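## Task

Pick up the server power supply from the desk and set it down on the wall shelf so it stays there unsupported once the robot lets go; all other objects must remain on the shelf, table or counter they are on, and the robot must not tip over or finish leaning.

## Robot and tools

Robot: a simulated Hello Robot Stretch 4, a single-arm mobile manipulator. It has an omni-wheel base, a lift that slides up a mast, one telescoping arm pointing forward, a three-joint wrist (yaw, pitch, roll) and a two-finger gripper. It stands about 1.6 m tall; the base rim lies within 0.23 m of the base origin. Cameras: head_camera (mast top, looking forward and down; turn the base to aim it), head_left_camera and head_right_camera (fisheyes beside it, aimed more steeply down, showing the base and arm), and wrist_camera (behind the fingers, looking along them, fingertips near the bottom of the picture).

Frames: the base frame sits on the floor under the base centre, x forward, y left, z up. hand_pose, a point between the open fingertips (link pinch), is reported in this frame and may be slightly off. With all wrist joints at 0 the hand axes line up with the base axes. The odometry frame is where the base frame was when the scene began.

execute_actions(actions, cameras): actions is a list holding one action or nothing (empty just reports state and pictures). One action may contain:
- base: exactly one relative move from where the base last measured itself: translate_m (metres, forward positive, -2 to 2), strafe_m (metres sideways, left positive, -2 to 2) or rotate_rad (radians, counter-clockwise/left positive, -3.2 to 3.2).
- joints: absolute targets by name, not offsets: lift_m 0 to 1.2 m; arm_m 0 to 0.55 m extension; wrist_yaw_rad -1.134 to 4.276 (0 straight ahead, positive left, 3.14 folded back, above 3.4 the arm may block); wrist_pitch_rad -1.117 to 4.259 (0 level, 1.57 pointing down); wrist_roll_rad -1.117 to 4.259 (0 fingers level, positive turns clockwise viewed from behind); gripper_m -0.038 to 0.141 m fingertip gap (negative presses fingers together). Joint targets past a limit are clipped and the result says so; any other bad value or unknown key rejects the whole call.
- pace: "slow", "default", "fast" or "max". Base speed is also reduced when the lift is above 0.2 m.
- contact_limits: {"arm_m": x}, x from 0 (gentlest) to 0.75 (firmest), default 0.5; the arm halts when it pushes harder.
- end_of_arm: "enable_torque", sent alone, revives wrist or gripper motors that shut off.
Base and joints start together and may finish at different times. Anything not mentioned may still be driving toward an earlier target. cameras lists which images to return (null, omitted or ["all"] gives all; [] gives none).

wait(seconds 0 to 10) lets the scene run without new commands and returns state and images. zoom_image(camera, region [x0,y0,x1,y1] pixels, at most 504x504) magnifies part of a camera's latest full image. read_manual only returns licence texts. finished_scene(scene) closes the current scene by its number, irreversibly, and reports success plus the next task; only call it once the object rests on the shelf by itself.

Results: base_status and joint_status tell how each commanded motion ended: done (for the base, wheels turned as ordered even if slipping), off_target (resting away from target, maybe still pushing), contact_stop_at_<key> (blocked; that part goes limp, a limp lift may sag, a limp base may roll), limit_stop_at_<name> (built-in limit), time_out, torque_fault (wrist/gripper motor went limp; send enable_torque). limit_stop_at_tilt means leaning past 6 degrees: lift, arm and wheels go limp until it eases. limit_stop_at_own_body means a joint nearly hit the robot; move it away, since moving back presses harder; likely when pitched up below -0.2 with roll below -0.4 or above 4. on_its_own describes uncommanded behaviour; its "held at" is a target, not a position. joint_positions report joints; lidar_m gives 12 distances in 30 degree sectors, first straight ahead, counting counter-clockwise (4th left, 7th behind, 10th right); "-" means nothing seen or closer than 0.25 m; glass and thin legs may be missed, tabletops are seen. wrist_depth_mm is a 7x7 grid of median depths 100 to 2000 mm, row by row from top left. base_odometry counts wheel turns only; if turned_by_wheels and turned_by_imu differ by more than about 0.1 rad, a collision or slip occurred. base_tilt is in degrees (forward and right positive) with a fixed bias up to about 1.5. motor_effort gives percent of max (peak in brackets), positive toward larger joint values; for wheel_0..2 positive turns the base right. Effort outside its rest range suggests contact or a load.

Gripping: command gripper_m smaller than the object's width; squeezing harder pulls it toward the wrist. Neither the gripper reading nor done proves a hold; look for a clear gripper effort change (at targets of 0 or more) and check images. Raise the lift if fingertips snag on a surface. At the start, lift_m 0.4 with wrist_yaw_rad 0 in one action unfolds the wrist.

Avoid: driving or turning with over 1 kg held and arm_m above 0.2, especially fast; steady pushing or pulling with a high gripper or high contact limit (tipping risk); ramming the gripper into things (torque faults); dropping, slamming or knocking objects off surfaces. A stop in one call cancels the remaining calls of that reply. Quicker robot motion is better.

Each tool is called after "Call:" as name(argument=value, ...), one argument or row to a line, values as JSON.

## Session

Call:
execute_actions(
  actions=[],
)

Scene clock: 0.00 s.
base_odometry: x=+0.000 y=+0.000 heading=+0.000 (m, m, rad; odometry frame)
turned_by_wheels: +0.000 (rad since the last result)
turned_by_imu: +0.000 (rad since the last result)
base_tilt: forward=+1.0 right=+0.2 (deg)
lidar_m: 1.81 1.83 2.28 2.80 2.85 1.83 1.65 1.93 0.93 0.81 0.80 1.01
base_status: not commanded
joint_positions: lift_m=+0.288 arm_m=+0.002 wrist_yaw_rad=+3.123 wrist_pitch_rad=-0.002 wrist_roll_rad=+0.015 gripper_m=+0.057
joint_status: not commanded
motor_effort: lift_m=+17 arm_m=+0 wrist_yaw_rad=+0 wrist_pitch_rad=-9 wrist_roll_rad=+0 gripper_m=-3 wheel_0=+0 wheel_1=-1 wheel_2=+0 (%)
hand_pose: x=-0.1138 y=+0.0927 z=+0.4666 quat_wxyz=(+0.009, +0.001, +0.008, +1.000) (m; base frame)
wrist_depth_mm: - 137 1983 - - - - / - 117 138 - - - - / - 116 145 - - - - / 112 138 202 - - - - / 214 1921 1921 - - - - / 1499 1756 198 1661 192 1618 1661 / 1078 1160 1098 136 1138 1008 1118
pictures: head_camera, head_left_camera, head_right_camera, wrist_camera
Images, in order (width x height): head_camera 420x560, head_left_camera 420x672, head_right_camera 420x672, wrist_camera 616x392.

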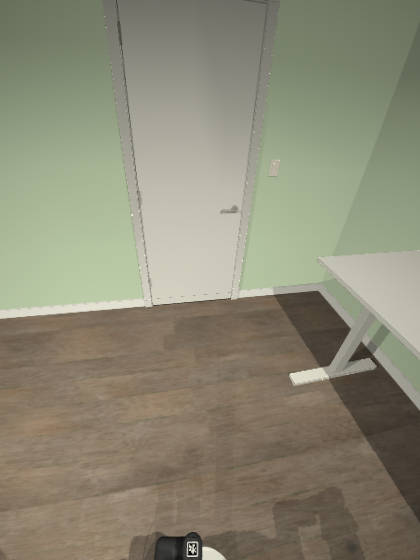

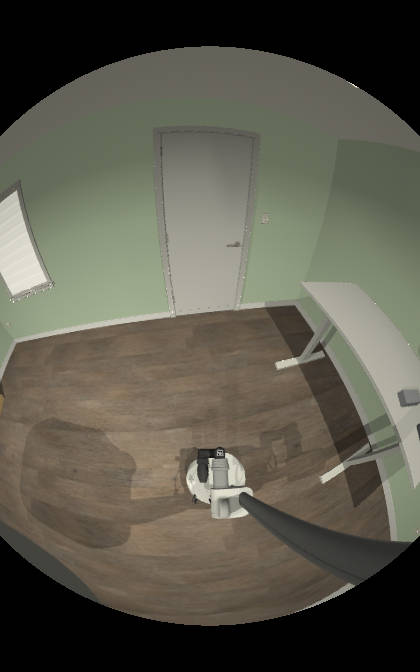

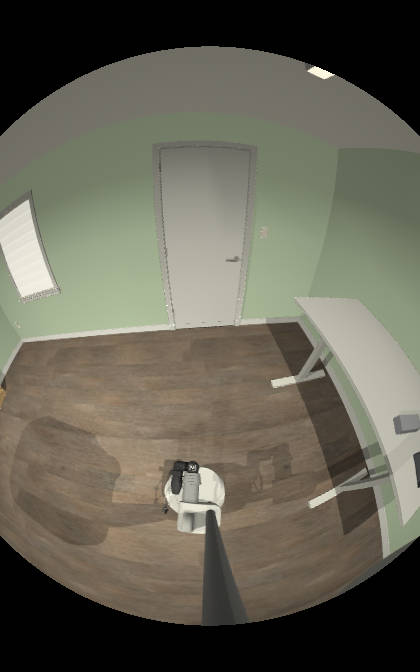

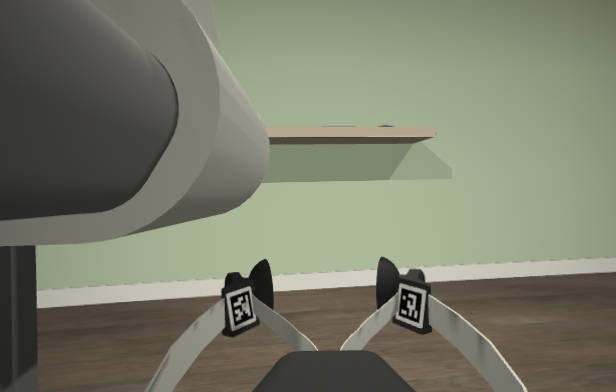

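Call:
execute_actions(
  actions=[
    {"base":{"rotate_rad":-1.4},"joints":{"lift_m":0.9}},
  ],
)

Scene clock: 5.80 s.
base_odometry: x=+0.000 y=+0.000 heading=-1.400 (m, m, rad; odometry frame)
turned_by_wheels: -1.400 (rad since the last result)
turned_by_imu: -1.400 (rad since the last result)
base_tilt: forward=+1.1 right=+0.2 (deg)
lidar_m: 0.81 0.85 1.15 1.82 1.91 2.60 2.83 2.72 1.73 1.66 1.98 0.86
base_status: done
joint_positions: lift_m=+0.900 arm_m=+0.002 wrist_yaw_rad=+3.123 wrist_pitch_rad=-0.002 wrist_roll_rad=+0.015 gripper_m=+0.057
joint_status: all done
motor_effort: lift_m=+22(23) arm_m=+0(1) wrist_yaw_rad=-1(1) wrist_pitch_rad=-8(9) wrist_roll_rad=+0(0) gripper_m=-3(3) wheel_0=+0(5) wheel_1=+0(10) wheel_2=+0(7) (%)
hand_pose: x=-0.1138 y=+0.0927 z=+1.0785 quat_wxyz=(+0.009, +0.001, +0.008, +1.000) (m; base frame)
wrist_depth_mm: - 137 - - - - - / - 117 139 - - - - / - 116 145 - - - - / 112 138 202 - - - - / 214 - - - - - - / - - 198 - 192 - - / - - - 135 - - -
pictures: head_camera, head_left_camera, head_right_camera, wrist_camera
Images, in order (width x height): head_camera 420x560, head_left_camera 420x672, head_right_camera 420x672, wrist_camera 616x392.

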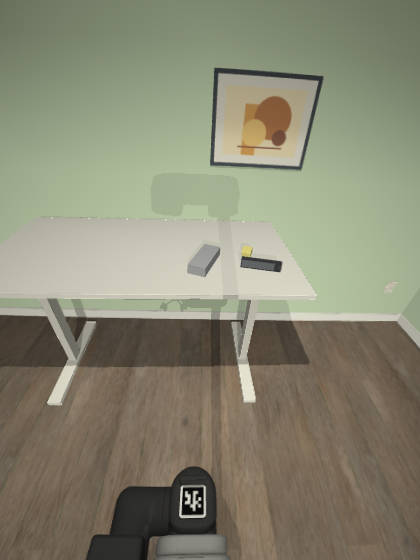

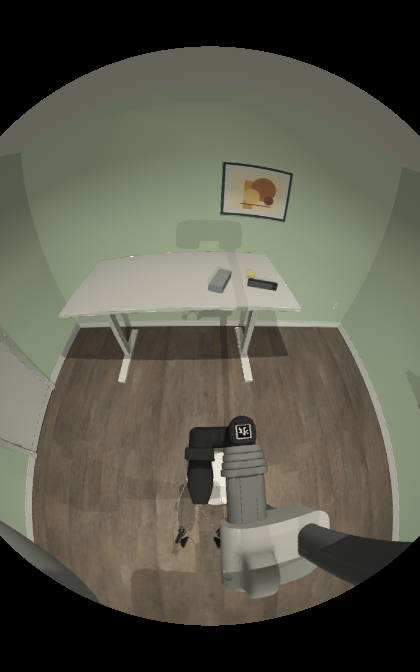

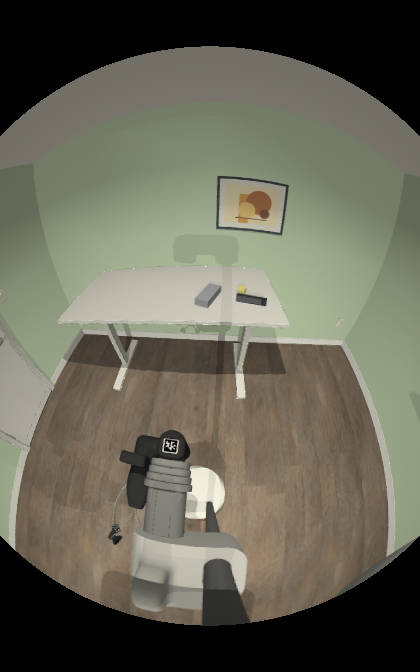

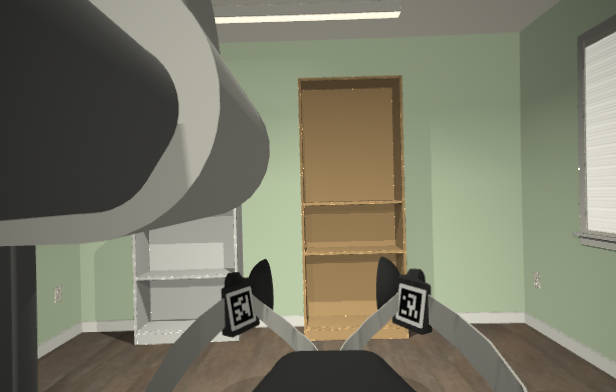

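Call:
zoom_image(
  camera="head_camera",
  region=[150,210,320,310],
)

Region (150, 210, 320, 310) of head_camera's 420x560 image, scaled by 2.965, with more detail than that image has; it fills the top 296 rows of this view, and the rest is white.

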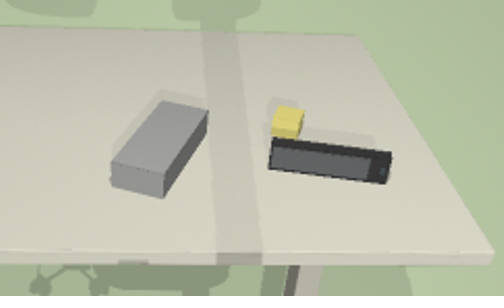

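Call:
execute_actions(
  actions=[
    {"base":{"translate_m":0.15},"joints":{"lift_m":1.1,"wrist_yaw_rad":0,"wrist_pitch_rad":0.5,"wrist_roll_rad":0,"gripper_m":0.141}},
  ],
)

Scene clock: 8.43 s.
base_odometry: x=+0.026 y=-0.148 heading=-1.400 (m, m, rad; odometry frame)
turned_by_wheels: +0.000 (rad since the last result)
turned_by_imu: +0.000 (rad since the last result)
base_tilt: forward=+1.0 right=+0.2 (deg)
lidar_m: 0.65 0.69 0.94 1.80 1.91 2.59 3.00 2.73 1.72 1.65 2.00 0.71
base_status: done
joint_positions: lift_m=+1.100 arm_m=+0.002 wrist_yaw_rad=+0.000 wrist_pitch_rad=+0.502 wrist_roll_rad=+0.000 gripper_m=+0.141
joint_status: all done
motor_effort: lift_m=+22(23) arm_m=+0(1) wrist_yaw_rad=-1(7) wrist_pitch_rad=-7(1) wrist_roll_rad=-1(1) gripper_m=+0(5) wheel_0=+1(5) wheel_1=+2(5) wheel_2=+0(10) (%)
hand_pose: x=+0.4260 y=-0.0873 z=+1.1391 quat_wxyz=(+0.969, +0.000, +0.248, +0.000) (m; base frame)
wrist_depth_mm: 1118 1098 1118 1118 1098 1098 1098 / 1229 1205 1205 1182 1182 1182 1182 / 976 960 946 931 904 976 1255 / 715 707 676 661 683 654 1336 / 569 564 554 569 569 544 559 / 1661 1618 213 1618 1182 195 1576 / 1430 1430 1464 145 1366 1430 1464
pictures: head_camera, head_left_camera, head_right_camera, wrist_camera
Images, in order (width x height): head_camera 420x560, head_left_camera 420x672, head_right_camera 420x672, wrist_camera 616x392.

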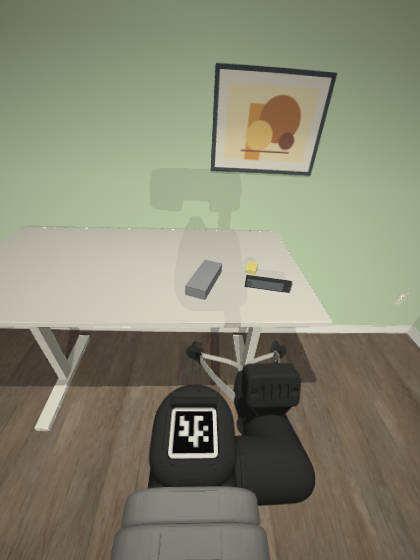

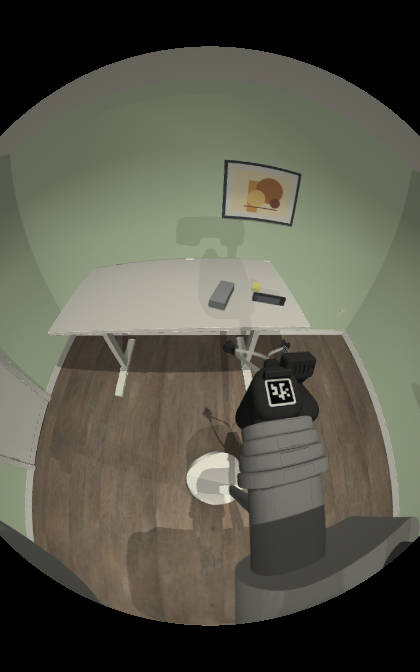

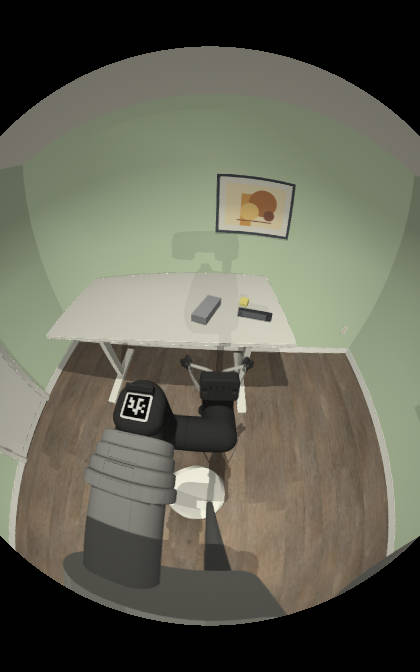

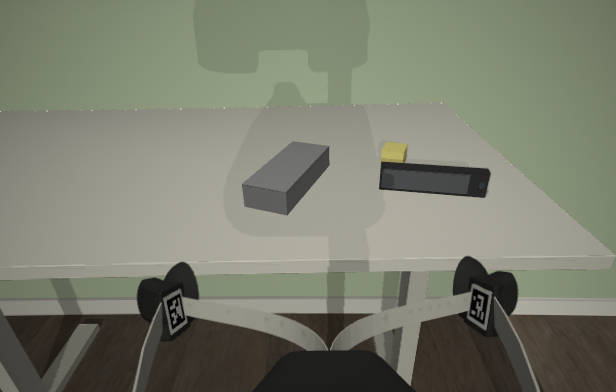

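Call:
execute_actions(
  actions=[
    {"joints":{"lift_m":1.2,"wrist_yaw_rad":-0.38,"wrist_pitch_rad":1.57},"base":{"translate_m":0.42}},
  ],
)

Call:
execute_actions(
  actions=[
    {"joints":{"arm_m":0.3}},
  ],
)

Scene clock: 11.70 s.
base_odometry: x=+0.097 y=-0.562 heading=-1.400 (m, m, rad; odometry frame)
turned_by_wheels: +0.000 (rad since the last result)
turned_by_imu: -0.002 (rad since the last result)
base_tilt: forward=+1.1 right=+0.2 (deg)
lidar_m: 0.25 0.25 0.34 0.91 1.88 2.60 3.45 2.72 1.72 1.86 0.37 0.27
base_status: done
joint_positions: lift_m=+1.200 arm_m=+0.002 wrist_yaw_rad=-0.380 wrist_pitch_rad=+1.570 wrist_roll_rad=+0.000 gripper_m=+0.141
joint_status: all done
motor_effort: lift_m=+22(24) arm_m=+0(0) wrist_yaw_rad=+0(8) wrist_pitch_rad=-1(12) wrist_roll_rad=+1(1) gripper_m=+0(0) wheel_0=+0(5) wheel_1=+1(4) wheel_2=+0(10) (%)
hand_pose: x=+0.1408 y=-0.0813 z=+1.0894 quat_wxyz=(+0.695, +0.134, +0.694, -0.134) (m; base frame)
wrist_depth_mm: 364 325 362 359 357 353 1255 / 366 362 362 359 357 1281 1281 / 366 364 364 1308 1281 1255 1255 / 366 366 1308 1281 1281 1281 1281 / 1281 1308 1308 1098 1281 1281 1281 / 1308 1308 1098 1098 1078 195 1281 / 1336 1308 1308 145 1281 1281 1281
pictures: head_camera, head_left_camera, head_right_camera, wrist_camera
Images, in order (width x height): head_camera 420x560, head_left_camera 420x672, head_right_camera 420x672, wrist_camera 616x392.

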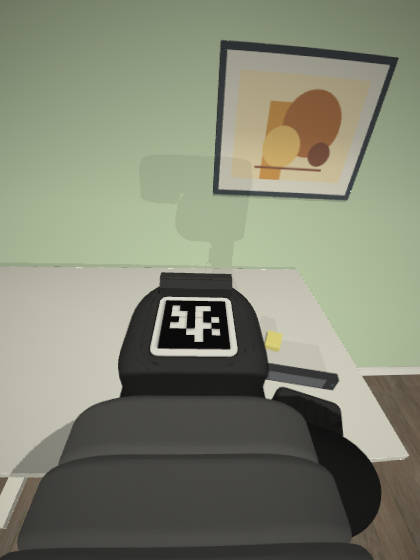

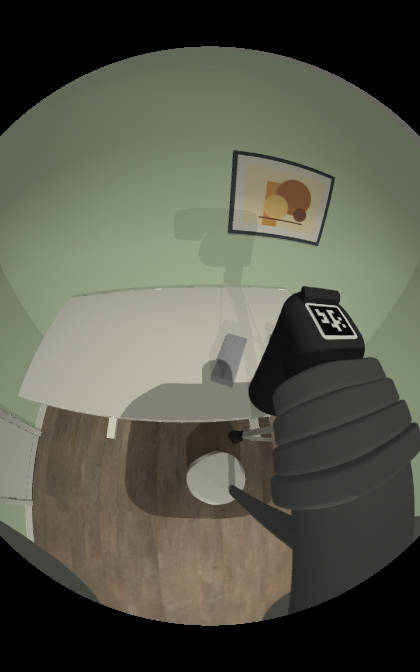

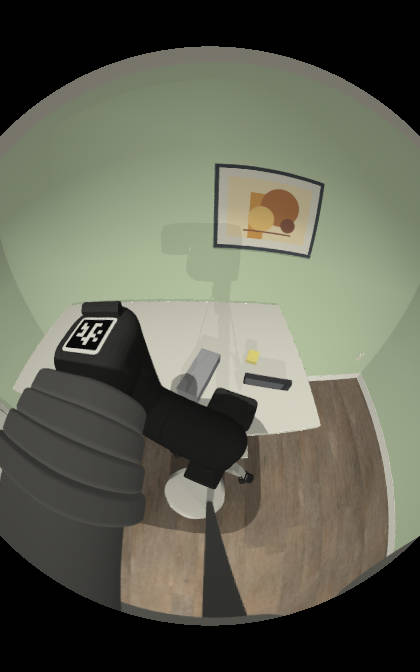

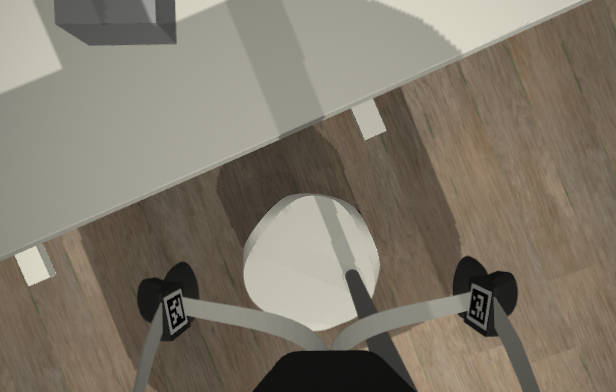

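Scene clock: 13.70 s.
base_odometry: x=+0.097 y=-0.562 heading=-1.400 (m, m, rad; odometry frame)
turned_by_wheels: +0.000 (rad since the last result)
turned_by_imu: +0.000 (rad since the last result)
base_tilt: forward=+1.1 right=+0.2 (deg)
lidar_m: 0.25 0.25 0.35 0.90 1.89 2.61 3.46 2.73 1.73 1.84 0.37 0.25
base_status: not commanded
joint_positions: lift_m=+1.200 arm_m=+0.299 wrist_yaw_rad=-0.380 wrist_pitch_rad=+1.570 wrist_roll_rad=+0.000 gripper_m=+0.141
joint_status: all done
motor_effort: lift_m=+22(22) arm_m=+6(6) wrist_yaw_rad=+0(0) wrist_pitch_rad=+0(2) wrist_roll_rad=+0(1) gripper_m=+0(1) wheel_0=+0(0) wheel_1=+1(1) wheel_2=+0(1) (%)
hand_pose: x=+0.4376 y=-0.0813 z=+1.0894 quat_wxyz=(+0.695, +0.133, +0.694, -0.134) (m; base frame)
wrist_depth_mm: 364 362 357 357 355 351 351 / 364 362 359 357 355 353 351 / 366 364 315 357 355 355 351 / 366 364 317 357 355 355 353 / 366 364 317 359 357 353 355 / 366 366 317 359 357 195 355 / 368 366 364 145 359 357 1281
pictures: head_camera, head_left_camera, head_right_camera, wrist_camera
Images, in order (width x height): head_camera 420x560, head_left_camera 420x672, head_right_camera 420x672, wrist_camera 616x392.

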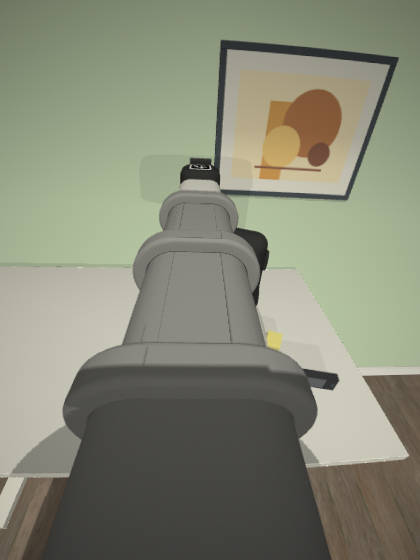

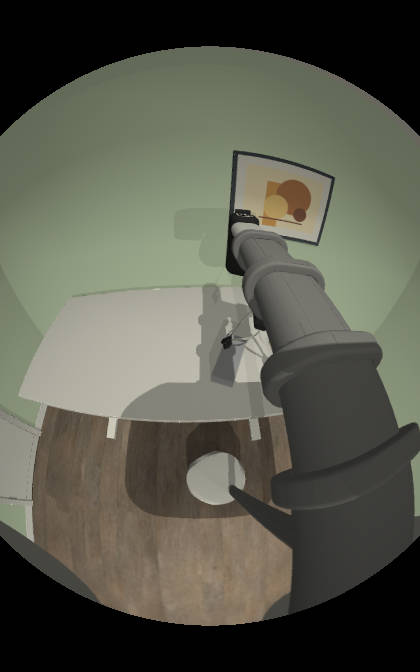

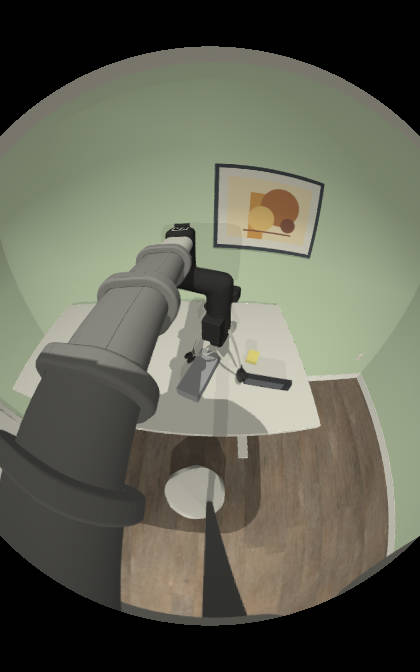

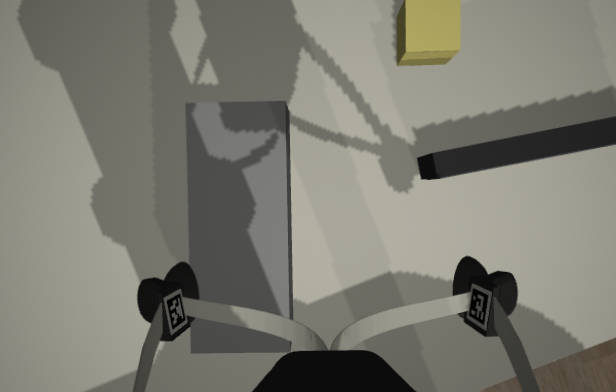

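Call:
execute_actions(
  actions=[
    {"joints":{"arm_m":0.334},"base":{"strafe_m":0.052}},
  ],
  cameras=[],
)

Call:
execute_actions(
  actions=[
    {"joints":{"lift_m":1.11}},
  ],
  cameras=["wrist_camera","head_right_camera"],
)

Scene clock: 15.07 s.
base_odometry: x=+0.148 y=-0.553 heading=-1.400 (m, m, rad; odometry frame)
turned_by_wheels: +0.000 (rad since the last result)
turned_by_imu: +0.001 (rad since the last result)
base_tilt: forward=+1.1 right=+0.2 (deg)
lidar_m: 0.25 0.26 0.35 0.90 1.84 2.53 3.47 2.82 1.78 1.85 0.37 0.25
base_status: done
joint_positions: lift_m=+1.200 arm_m=+0.333 wrist_yaw_rad=-0.380 wrist_pitch_rad=+1.570 wrist_roll_rad=+0.000 gripper_m=+0.141
joint_status: all done
motor_effort: lift_m=+22(22) arm_m=+6(10) wrist_yaw_rad=+0(1) wrist_pitch_rad=-1(1) wrist_roll_rad=+0(0) gripper_m=-1(1) wheel_0=+1(7) wheel_1=+2(9) wheel_2=+0(1) (%)
hand_pose: x=+0.4716 y=-0.0813 z=+1.0894 quat_wxyz=(+0.695, +0.133, +0.694, -0.134) (m; base frame)
wrist_depth_mm: 364 359 357 355 353 336 351 / 364 362 359 357 355 353 351 / 364 362 359 314 357 355 351 / 364 364 359 314 357 355 353 / 366 364 362 315 355 355 355 / 368 364 362 315 357 195 353 / 368 366 364 145 359 357 355
pictures: none
No camera images: the call's "cameras" was empty. Leave "cameras" out to get every camera's image.

Scene clock: 16.43 s.
base_odometry: x=+0.148 y=-0.553 heading=-1.400 (m, m, rad; odometry frame)
turned_by_wheels: +0.000 (rad since the last result)
turned_by_imu: +0.000 (rad since the last result)
base_tilt: forward=+1.1 right=+0.2 (deg)
lidar_m: 0.25 0.25 0.35 0.88 1.82 2.53 3.45 2.79 1.78 1.85 0.36 0.25
base_status: not commanded
joint_positions: lift_m=+1.110 arm_m=+0.333 wrist_yaw_rad=-0.380 wrist_pitch_rad=+1.570 wrist_roll_rad=+0.000 gripper_m=+0.141
joint_status: all done
motor_effort: lift_m=+14(21) arm_m=+6(6) wrist_yaw_rad=+0(0) wrist_pitch_rad=-1(1) wrist_roll_rad=+1(0) gripper_m=+0(0) wheel_0=+1(1) wheel_1=+2(2) wheel_2=+0(0) (%)
hand_pose: x=+0.4716 y=-0.0813 z=+1.0001 quat_wxyz=(+0.695, +0.133, +0.694, -0.134) (m; base frame)
wrist_depth_mm: 273 272 270 268 266 266 249 / 274 272 271 268 267 265 265 / 274 273 272 224 268 267 265 / 276 273 271 224 268 266 265 / 276 274 272 225 268 267 266 / 276 276 227 226 225 195 266 / 277 276 273 145 271 268 267
pictures: head_right_camera, wrist_camera
Images, in order (width x height): head_right_camera 420x672, wrist_camera 616x392.

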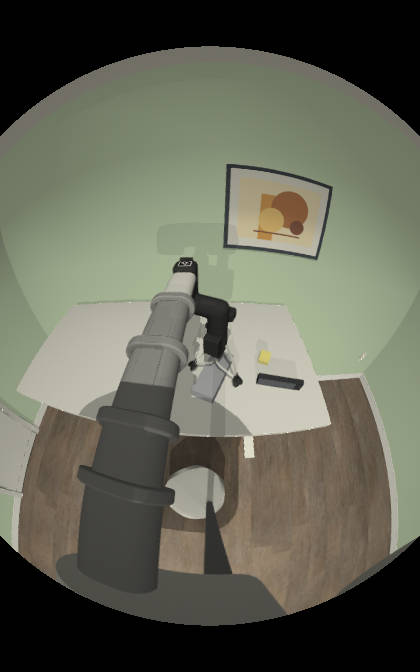

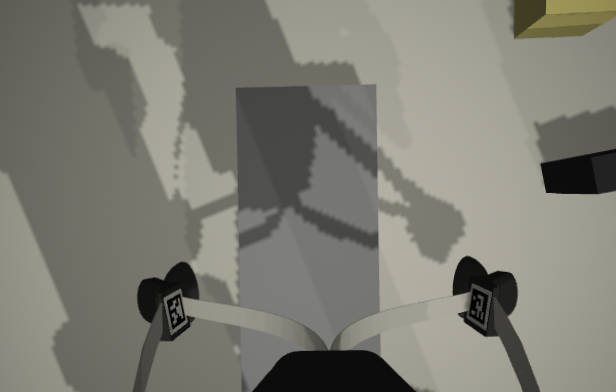

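Call:
execute_actions(
  actions=[
    {"joints":{"lift_m":1.069},"base":{"strafe_m":0.01}},
  ],
  cameras=["wrist_camera"],
)

Call:
execute_actions(
  actions=[
    {"joints":{"gripper_m":0.0}},
  ],
  cameras=["wrist_camera"],
)

Call:
execute_actions(
  actions=[
    {"joints":{"lift_m":1.1},"pace":"slow"},
  ],
  cameras=["wrist_camera","head_right_camera"],
)

Scene clock: 17.70 s.
base_odometry: x=+0.158 y=-0.551 heading=-1.400 (m, m, rad; odometry frame)
turned_by_wheels: +0.000 (rad since the last result)
turned_by_imu: +0.000 (rad since the last result)
base_tilt: forward=+1.0 right=+0.2 (deg)
lidar_m: 0.25 0.25 0.36 0.91 1.82 2.53 3.46 2.82 1.78 1.85 0.36 0.26
base_status: done
joint_positions: lift_m=+1.070 arm_m=+0.333 wrist_yaw_rad=-0.381 wrist_pitch_rad=+1.574 wrist_roll_rad=+0.000 gripper_m=+0.141
joint_status: all done
motor_effort: lift_m=+4(14) arm_m=+6(6) wrist_yaw_rad=+2(3) wrist_pitch_rad=-13(14) wrist_roll_rad=-1(2) gripper_m=-1(0) wheel_0=+0(6) wheel_1=-1(9) wheel_2=+0(3) (%)
hand_pose: x=+0.4705 y=-0.0808 z=+0.9599 quat_wxyz=(+0.693, +0.134, +0.696, -0.134) (m; base frame)
wrist_depth_mm: 237 236 235 234 232 231 229 / 238 236 236 189 188 231 230 / 238 237 236 189 189 232 230 / 239 237 236 189 189 231 230 / 239 238 236 190 189 232 231 / 239 238 191 190 189 193 232 / 239 238 237 142 189 234 232
pictures: wrist_camera
Images, in order (width x height): wrist_camera 616x392.

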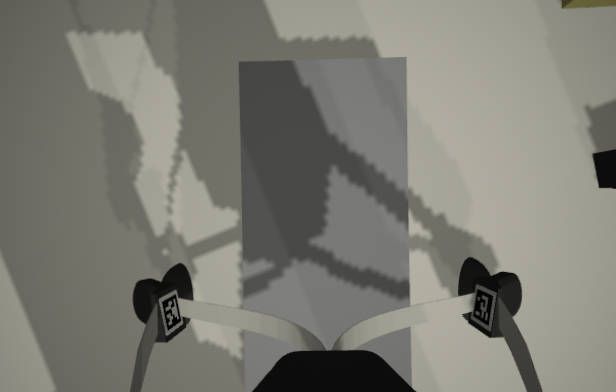

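Scene clock: 20.07 s.
base_odometry: x=+0.158 y=-0.551 heading=-1.400 (m, m, rad; odometry frame)
turned_by_wheels: +0.000 (rad since the last result)
turned_by_imu: +0.000 (rad since the last result)
base_tilt: forward=+1.1 right=+0.2 (deg)
lidar_m: 0.25 0.25 0.35 0.90 1.81 2.52 3.45 2.80 1.77 1.86 0.36 0.25
base_status: not commanded
joint_positions: lift_m=+1.069 arm_m=+0.333 wrist_yaw_rad=-0.380 wrist_pitch_rad=+1.570 wrist_roll_rad=+0.000 gripper_m=+0.001
joint_status: all done
motor_effort: lift_m=+18(18) arm_m=+5(6) wrist_yaw_rad=-1(2) wrist_pitch_rad=-2(15) wrist_roll_rad=-1(1) gripper_m=-35(34) wheel_0=+1(1) wheel_1=-1(1) wheel_2=+0(0) (%)
hand_pose: x=+0.4717 y=-0.0812 z=+0.9588 quat_wxyz=(+0.695, +0.133, +0.694, -0.133) (m; base frame)
wrist_depth_mm: 229 228 226 224 224 223 220 / 229 229 227 180 179 223 222 / 230 229 228 179 178 223 222 / 231 229 229 178 177 224 223 / 232 230 229 177 176 225 224 / 232 231 177 176 175 173 224 / 233 231 230 175 174 226 225
pictures: wrist_camera
Images, in order (width x height): wrist_camera 616x392.

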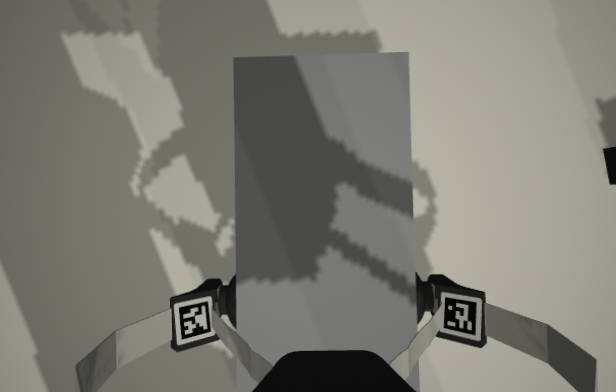

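Scene clock: 21.13 s.
base_odometry: x=+0.158 y=-0.551 heading=-1.400 (m, m, rad; odometry frame)
turned_by_wheels: +0.000 (rad since the last result)
turned_by_imu: +0.000 (rad since the last result)
base_tilt: forward=+1.1 right=+0.2 (deg)
lidar_m: 0.25 0.26 0.34 0.89 1.83 2.54 3.46 2.81 1.78 1.84 0.35 0.26
base_status: not commanded
joint_positions: lift_m=+1.099 arm_m=+0.333 wrist_yaw_rad=-0.380 wrist_pitch_rad=+1.571 wrist_roll_rad=+0.000 gripper_m=+0.001
joint_status: all done
motor_effort: lift_m=+27(29) arm_m=+6(5) wrist_yaw_rad=-2(0) wrist_pitch_rad=-4(3) wrist_roll_rad=-1(0) gripper_m=-34(36) wheel_0=+0(0) wheel_1=-1(1) wheel_2=-1(0) (%)
hand_pose: x=+0.4716 y=-0.0812 z=+0.9890 quat_wxyz=(+0.694, +0.133, +0.694, -0.133) (m; base frame)
wrist_depth_mm: 259 258 256 254 253 252 251 / 260 258 257 179 179 252 252 / 262 259 258 179 178 254 252 / 262 260 259 178 177 254 252 / 263 260 258 177 176 255 253 / 264 262 177 176 175 173 254 / 264 262 260 175 174 256 255
pictures: head_right_camera, wrist_camera
Images, in order (width x height): head_right_camera 420x672, wrist_camera 616x392.

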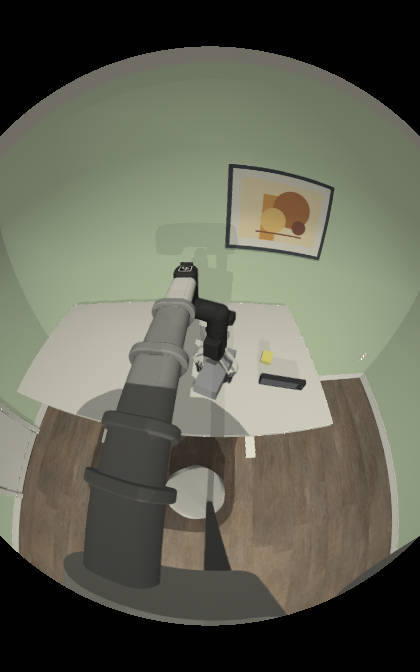

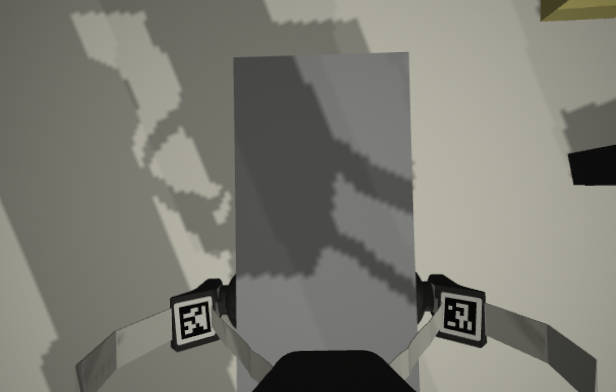

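Call:
execute_actions(
  actions=[
    {"joints":{"lift_m":1.17,"arm_m":0.05},"pace":"slow"},
  ],
  cameras=[],
)

Call:
execute_actions(
  actions=[
    {"base":{"translate_m":-0.6}},
  ],
  cameras=[],
)

Call:
execute_actions(
  actions=[
    {"base":{"rotate_rad":-1.74},"joints":{"wrist_yaw_rad":0},"pace":"slow"},
  ],
)

Scene clock: 25.40 s.
base_odometry: x=+0.158 y=-0.551 heading=-1.400 (m, m, rad; odometry frame)
turned_by_wheels: +0.000 (rad since the last result)
turned_by_imu: +0.001 (rad since the last result)
base_tilt: forward=+1.0 right=+0.2 (deg)
lidar_m: 0.25 0.25 0.33 0.88 1.83 2.52 3.63 2.80 1.80 1.85 0.36 0.27
base_status: not commanded
joint_positions: lift_m=+1.169 arm_m=+0.051 wrist_yaw_rad=-0.380 wrist_pitch_rad=+1.571 wrist_roll_rad=+0.000 gripper_m=+0.001
joint_status: all done
motor_effort: lift_m=+27(27) arm_m=-6(7) wrist_yaw_rad=-1(2) wrist_pitch_rad=-3(3) wrist_roll_rad=-1(1) gripper_m=-35(36) wheel_0=+0(0) wheel_1=-1(1) wheel_2=+0(0) (%)
hand_pose: x=+0.1896 y=-0.0812 z=+1.0590 quat_wxyz=(+0.694, +0.133, +0.694, -0.133) (m; base frame)
wrist_depth_mm: 332 330 329 327 324 322 320 / 334 332 329 180 179 324 1229 / 334 332 330 179 178 1255 1229 / 334 332 330 178 177 1229 1255 / 336 334 1281 177 176 1229 1255 / 1281 1281 177 175 175 172 1229 / 1308 1308 1281 175 174 1255 1255
pictures: none
No camera images: the call's "cameras" was empty. Leave "cameras" out to get every camera's image.

Scene clock: 28.87 s.
base_odometry: x=+0.056 y=+0.040 heading=-1.400 (m, m, rad; odometry frame)
turned_by_wheels: +0.000 (rad since the last result)
turned_by_imu: +0.004 (rad since the last result)
base_tilt: forward=+1.1 right=+0.2 (deg)
lidar_m: 0.84 0.87 1.18 1.74 1.83 2.51 2.82 2.79 1.78 1.72 2.06 0.27
base_status: done
joint_positions: lift_m=+1.169 arm_m=+0.051 wrist_yaw_rad=-0.380 wrist_pitch_rad=+1.571 wrist_roll_rad=+0.000 gripper_m=+0.001
joint_status: not commanded
motor_effort: lift_m=+27(27) arm_m=-6(6) wrist_yaw_rad=+0(0) wrist_pitch_rad=-4(5) wrist_roll_rad=+0(0) gripper_m=-35(36) wheel_0=+0(5) wheel_1=-2(5) wheel_2=+0(9) (%)
hand_pose: x=+0.1895 y=-0.0812 z=+1.0590 quat_wxyz=(+0.694, +0.133, +0.694, -0.133) (m; base frame)
wrist_depth_mm: 1255 1281 1255 1255 1255 1255 1229 / 1281 1255 1281 180 179 1229 1229 / 1281 1281 1255 179 178 1229 1255 / 1281 1281 1281 177 177 1255 1255 / 1281 1281 1281 177 176 1255 1229 / 1281 1281 177 176 175 173 1255 / 1308 1308 1281 175 174 1255 1255
pictures: none
No camera images: the call's "cameras" was empty. Leave "cameras" out to get every camera's image.

Scene clock: 31.90 s.
base_odometry: x=+0.056 y=+0.040 heading=-3.139 (m, m, rad; odometry frame)
turned_by_wheels: -1.740 (rad since the last result)
turned_by_imu: -1.740 (rad since the last result)
base_tilt: forward=+1.1 right=+0.1 (deg)
lidar_m: 0.31 1.99 0.97 0.83 0.83 1.04 1.74 1.75 2.17 2.76 2.86 0.31
base_status: done
joint_positions: lift_m=+1.169 arm_m=+0.051 wrist_yaw_rad=+0.000 wrist_pitch_rad=+1.571 wrist_roll_rad=+0.000 gripper_m=+0.001
joint_status: all done
motor_effort: lift_m=+26(27) arm_m=-6(6) wrist_yaw_rad=+1(6) wrist_pitch_rad=-4(6) wrist_roll_rad=+1(2) gripper_m=-35(35) wheel_0=+1(3) wheel_1=+2(7) wheel_2=+3(6) (%)
hand_pose: x=+0.2219 y=-0.0874 z=+1.0590 quat_wxyz=(+0.707, +0.000, +0.707, +0.000) (m; base frame)
wrist_depth_mm: 1281 1281 1308 1255 1255 1255 1229 / 1308 1281 1281 180 180 1229 1255 / 1281 1281 1255 179 178 1255 1229 / 1281 1281 1281 178 177 1229 1255 / 1308 1281 1255 177 176 1255 1229 / 1308 1281 176 176 174 173 1229 / 1281 1281 1255 175 174 1281 1255
pictures: head_camera, head_left_camera, head_right_camera, wrist_camera
Images, in order (width x height): head_camera 420x560, head_left_camera 420x672, head_right_camera 420x672, wrist_camera 616x392.

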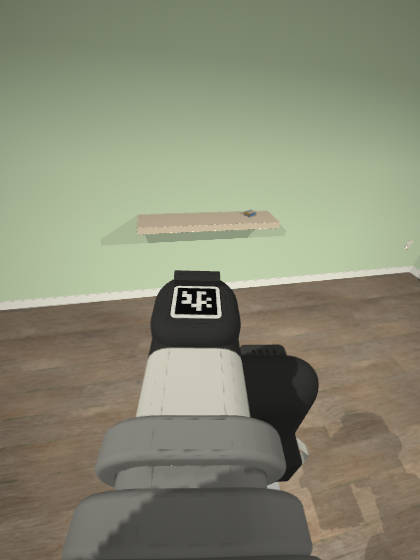

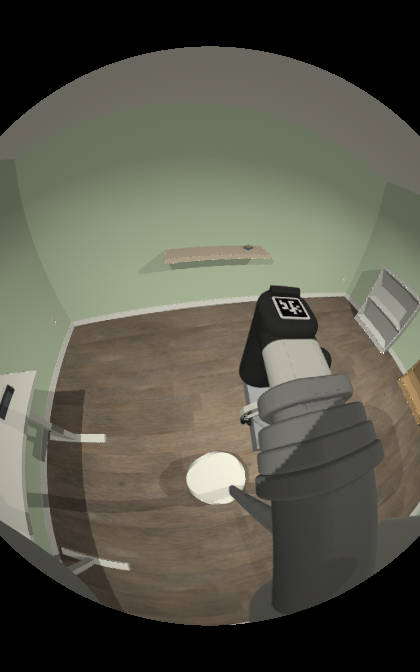

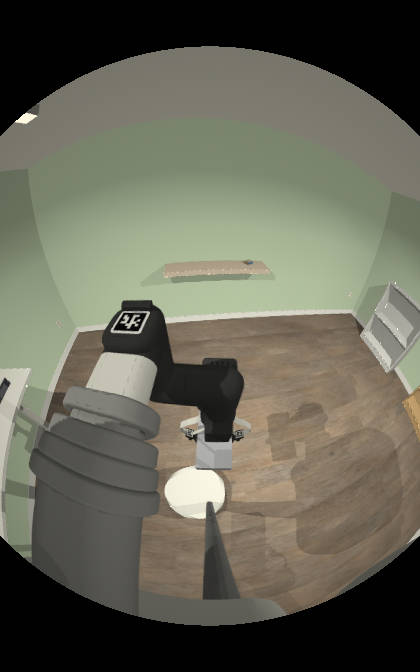

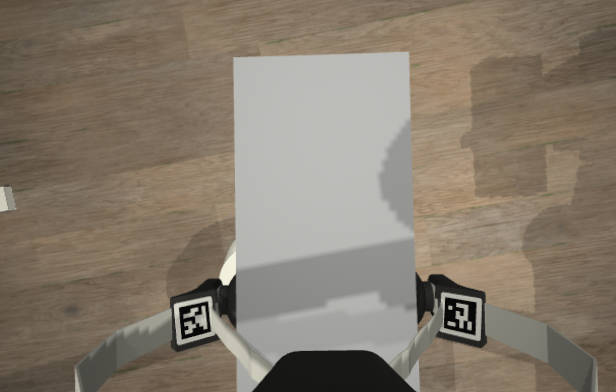

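Call:
execute_actions(
  actions=[
    {"base":{"rotate_rad":0.17},"joints":{"wrist_roll_rad":1.57},"pace":"slow"},
  ],
  cameras=[],
)

Call:
execute_actions(
  actions=[
    {"base":{"translate_m":0.9}},
  ],
)

Scene clock: 33.70 s.
base_odometry: x=+0.056 y=+0.040 heading=-2.970 (m, m, rad; odometry frame)
turned_by_wheels: +0.169 (rad since the last result)
turned_by_imu: +0.170 (rad since the last result)
base_tilt: forward=+1.1 right=+0.3 (deg)
lidar_m: 1.71 2.04 0.89 0.83 0.89 1.20 1.75 1.83 2.50 2.79 0.25 0.25
base_status: done
joint_positions: lift_m=+1.169 arm_m=+0.051 wrist_yaw_rad=+0.000 wrist_pitch_rad=+1.570 wrist_roll_rad=+1.570 gripper_m=+0.001
joint_status: all done
motor_effort: lift_m=+26(27) arm_m=-6(6) wrist_yaw_rad=+0(1) wrist_pitch_rad=-2(4) wrist_roll_rad=+1(6) gripper_m=-35(33) wheel_0=-1(3) wheel_1=-3(5) wheel_2=-3(7) (%)
hand_pose: x=+0.2222 y=-0.0874 z=+1.0590 quat_wxyz=(+0.500, +0.500, +0.500, -0.500) (m; base frame)
wrist_depth_mm: 1255 1281 1281 1281 1255 1255 1255 / 1255 1281 1255 180 179 1255 1255 / 1281 1281 1255 179 178 1255 1255 / 1281 1281 1255 177 177 1255 1229 / 1281 1281 1281 177 176 1255 1255 / 1281 1281 176 176 175 172 1229 / 1281 1281 1255 175 174 1255 1255
pictures: none
No camera images: the call's "cameras" was empty. Leave "cameras" out to get every camera's image.

Scene clock: 38.20 s.
base_odometry: x=-0.831 y=-0.114 heading=-2.970 (m, m, rad; odometry frame)
turned_by_wheels: +0.000 (rad since the last result)
turned_by_imu: -0.005 (rad since the last result)
base_tilt: forward=+1.1 right=+0.2 (deg)
lidar_m: 0.81 1.11 1.51 1.53 0.94 1.20 2.67 2.76 2.88 2.76 0.25 0.25
base_status: done
joint_positions: lift_m=+1.169 arm_m=+0.051 wrist_yaw_rad=+0.000 wrist_pitch_rad=+1.570 wrist_roll_rad=+1.570 gripper_m=+0.001
joint_status: not commanded
motor_effort: lift_m=+26(27) arm_m=-6(6) wrist_yaw_rad=+1(1) wrist_pitch_rad=-1(1) wrist_roll_rad=+0(0) gripper_m=-33(35) wheel_0=+0(4) wheel_1=+2(5) wheel_2=-1(11) (%)
hand_pose: x=+0.2222 y=-0.0874 z=+1.0591 quat_wxyz=(+0.501, +0.500, +0.500, -0.499) (m; base frame)
wrist_depth_mm: 1229 1281 1255 1281 1255 1255 1255 / 1205 1281 1255 180 179 1229 1255 / 1205 1281 1281 179 178 1255 1229 / 1182 1281 1255 178 177 1255 1255 / 1182 1281 1281 176 176 1255 1255 / 1205 1281 176 175 175 173 1255 / 1160 1281 1255 175 174 1255 1255
pictures: head_camera, head_left_camera, head_right_camera, wrist_camera
Images, in order (width x height): head_camera 420x560, head_left_camera 420x672, head_right_camera 420x672, wrist_camera 616x392.

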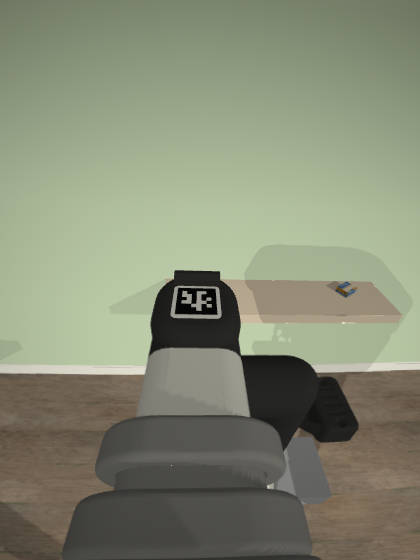

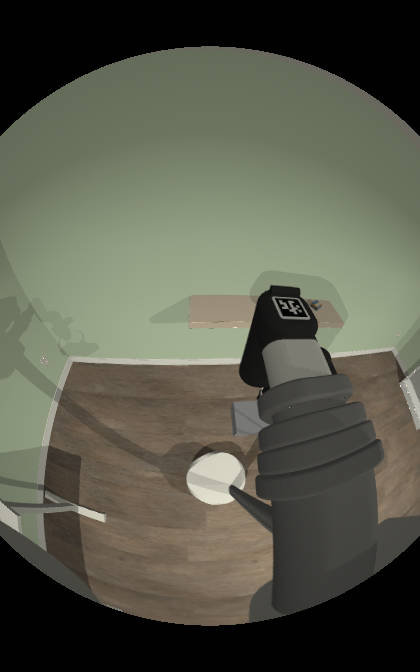

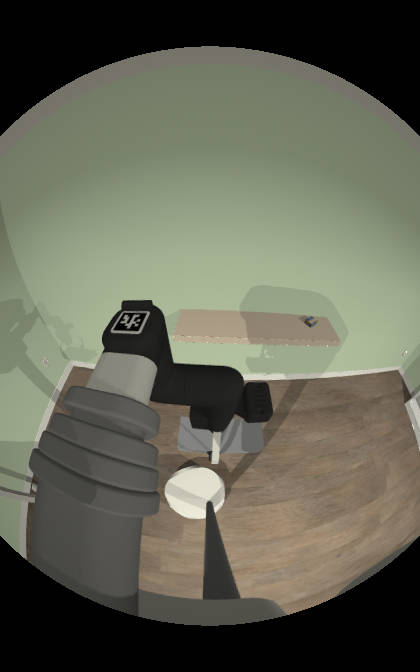

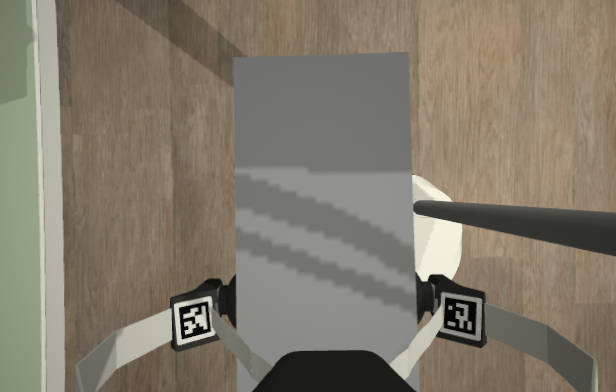

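Call:
execute_actions(
  actions=[
    {"base":{"strafe_m":-0.12}},
  ],
  cameras=[],
)

Call:
execute_actions(
  actions=[
    {"base":{"translate_m":0.53}},
  ],
  cameras=[],
)

Call:
execute_actions(
  actions=[
    {"joints":{"arm_m":0.22,"lift_m":1.1},"pace":"slow"},
  ],
)

Scene clock: 40.03 s.
base_odometry: x=-0.851 y=+0.004 heading=-2.970 (m, m, rad; odometry frame)
turned_by_wheels: +0.000 (rad since the last result)
turned_by_imu: +0.000 (rad since the last result)
base_tilt: forward=+1.1 right=+0.2 (deg)
lidar_m: 0.81 0.84 1.51 1.53 1.07 1.39 2.67 2.77 2.76 2.65 0.25 0.25
base_status: done
joint_positions: lift_m=+1.169 arm_m=+0.051 wrist_yaw_rad=+0.000 wrist_pitch_rad=+1.570 wrist_roll_rad=+1.570 gripper_m=+0.001
joint_status: not commanded
motor_effort: lift_m=+26(26) arm_m=-6(6) wrist_yaw_rad=+0(1) wrist_pitch_rad=-1(1) wrist_roll_rad=-2(1) gripper_m=-36(36) wheel_0=+0(9) wheel_1=+1(10) wheel_2=+0(1) (%)
hand_pose: x=+0.2222 y=-0.0874 z=+1.0591 quat_wxyz=(+0.500, +0.500, +0.500, -0.500) (m; base frame)
wrist_depth_mm: 1182 1255 1255 1255 1229 1255 1255 / 1205 1281 1255 180 179 1255 1255 / 1182 1281 1281 179 178 1255 1255 / 1205 1281 1281 178 177 1255 1255 / 1182 1281 1255 176 176 1255 1255 / 1205 1281 177 176 175 172 1281 / 1160 1281 1281 174 174 1255 1281
pictures: none
No camera images: the call's "cameras" was empty. Leave "cameras" out to get every camera's image.

Scene clock: 43.27 s.
base_odometry: x=-1.373 y=-0.086 heading=-2.969 (m, m, rad; odometry frame)
turned_by_wheels: +0.000 (rad since the last result)
turned_by_imu: -0.003 (rad since the last result)
base_tilt: forward=+1.0 right=+0.2 (deg)
lidar_m: 0.25 0.30 0.76 1.78 1.34 1.41 3.25 3.32 2.79 2.26 0.25 0.25
base_status: done
joint_positions: lift_m=+1.169 arm_m=+0.051 wrist_yaw_rad=+0.000 wrist_pitch_rad=+1.570 wrist_roll_rad=+1.570 gripper_m=+0.001
joint_status: not commanded
motor_effort: lift_m=+26(26) arm_m=-6(6) wrist_yaw_rad=+0(0) wrist_pitch_rad=+0(1) wrist_roll_rad=+0(1) gripper_m=-34(36) wheel_0=+1(5) wheel_1=+1(6) wheel_2=+1(10) (%)
hand_pose: x=+0.2223 y=-0.0874 z=+1.0591 quat_wxyz=(+0.501, +0.500, +0.500, -0.499) (m; base frame)
wrist_depth_mm: 442 439 439 1255 1281 1255 1229 / 442 442 439 180 179 1255 1229 / 442 442 439 178 178 1255 1255 / 442 439 439 178 177 1255 1255 / 445 442 439 177 176 1281 1229 / 442 442 177 176 175 173 1255 / 445 442 442 174 174 1255 1255
pictures: none
No camera images: the call's "cameras" was empty. Leave "cameras" out to get every camera's image.

Scene clock: 46.27 s.
base_odometry: x=-1.373 y=-0.086 heading=-2.969 (m, m, rad; odometry frame)
turned_by_wheels: +0.000 (rad since the last result)
turned_by_imu: +0.001 (rad since the last result)
base_tilt: forward=+1.1 right=+0.3 (deg)
lidar_m: 0.27 0.29 0.77 1.79 1.34 1.39 3.23 3.31 2.77 2.25 0.41 0.30
base_status: not commanded
joint_positions: lift_m=+1.100 arm_m=+0.219 wrist_yaw_rad=+0.000 wrist_pitch_rad=+1.570 wrist_roll_rad=+1.570 gripper_m=+0.001
joint_status: all done
motor_effort: lift_m=+18(26) arm_m=+6(6) wrist_yaw_rad=+0(0) wrist_pitch_rad=-1(3) wrist_roll_rad=+0(1) gripper_m=-34(35) wheel_0=+1(1) wheel_1=+1(1) wheel_2=+1(1) (%)
hand_pose: x=+0.3901 y=-0.0874 z=+0.9897 quat_wxyz=(+0.501, +0.500, +0.500, -0.499) (m; base frame)
wrist_depth_mm: 237 353 368 366 366 1160 1182 / 236 347 368 179 179 1182 1160 / 235 345 370 179 178 1205 1182 / 234 343 370 177 177 976 1182 / 233 343 368 177 176 976 1182 / 232 301 177 176 175 172 1182 / 223 300 370 174 173 1182 1205
pictures: head_camera, head_left_camera, head_right_camera, wrist_camera
Images, in order (width x height): head_camera 420x560, head_left_camera 420x672, head_right_camera 420x672, wrist_camera 616x392.

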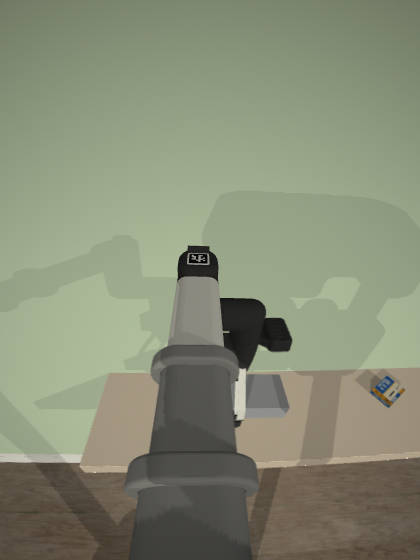

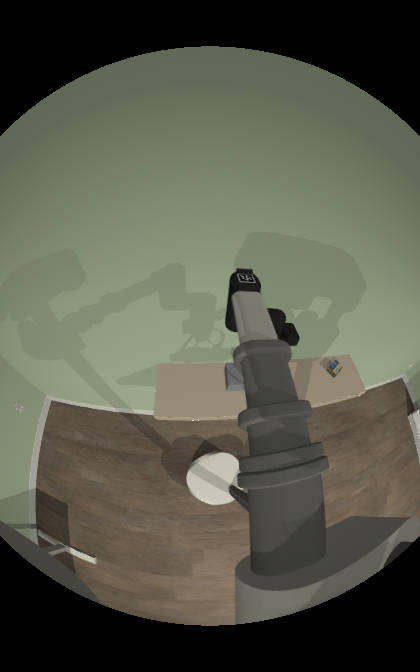

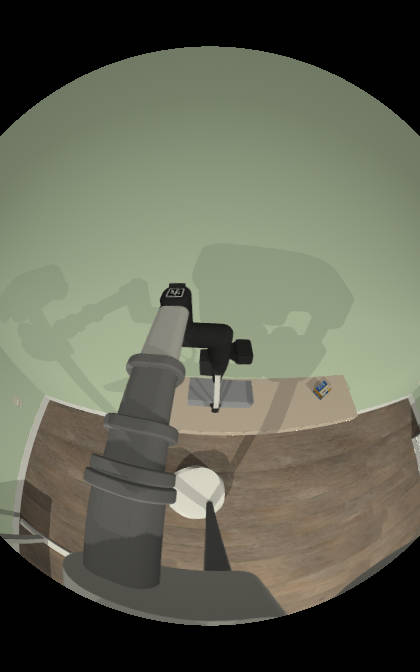

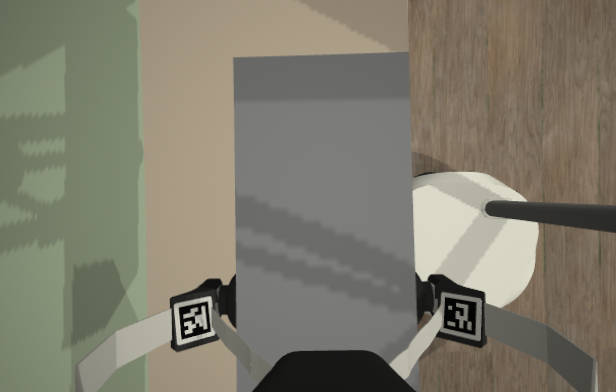

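Call:
execute_actions(
  actions=[
    {"joints":{"arm_m":0.255,"lift_m":0.975},"pace":"slow"},
  ],
  cameras=["wrist_camera","head_right_camera"],
)

Scene clock: 48.27 s.
base_odometry: x=-1.373 y=-0.086 heading=-2.969 (m, m, rad; odometry frame)
turned_by_wheels: +0.000 (rad since the last result)
turned_by_imu: +0.000 (rad since the last result)
base_tilt: forward=+1.1 right=+0.2 (deg)
lidar_m: 0.28 0.29 0.76 1.79 1.34 1.40 3.24 3.31 2.80 2.29 0.41 0.32
base_status: not commanded
joint_positions: lift_m=+0.975 arm_m=+0.254 wrist_yaw_rad=+0.000 wrist_pitch_rad=+1.570 wrist_roll_rad=+1.570 gripper_m=+0.001
joint_status: all done
motor_effort: lift_m=+18(19) arm_m=+6(6) wrist_yaw_rad=+1(0) wrist_pitch_rad=+0(1) wrist_roll_rad=+1(1) gripper_m=-36(35) wheel_0=+1(1) wheel_1=+1(1) wheel_2=+1(1) (%)
hand_pose: x=+0.4251 y=-0.0874 z=+0.8647 quat_wxyz=(+0.501, +0.500, +0.500, -0.499) (m; base frame)
wrist_depth_mm: 187 244 243 242 242 241 1060 / 186 244 244 180 179 241 1060 / 185 244 244 179 178 242 1060 / 184 245 245 178 177 242 854 / 183 245 245 177 176 242 854 / 183 237 176 176 175 173 1060 / 175 236 246 174 174 244 1060
pictures: head_right_camera, wrist_camera
Images, in order (width x height): head_right_camera 420x672, wrist_camera 616x392.

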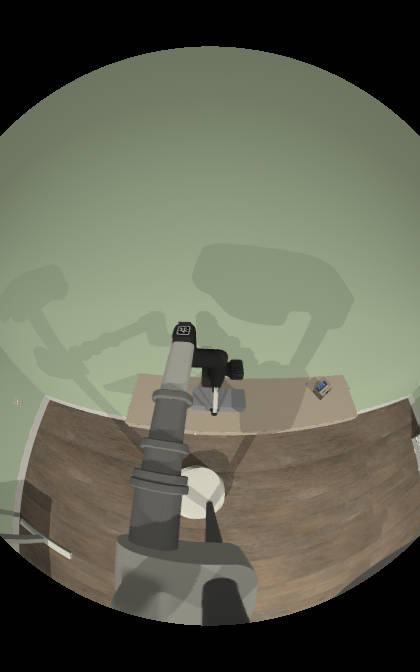

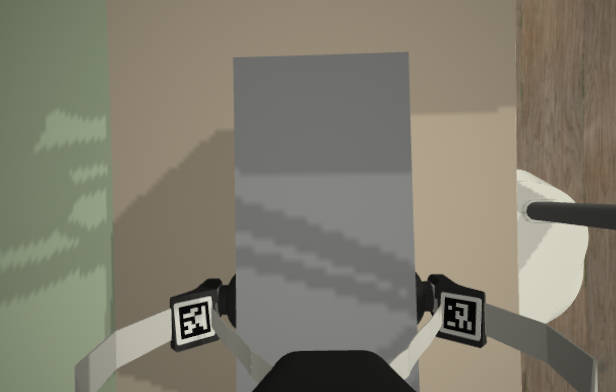

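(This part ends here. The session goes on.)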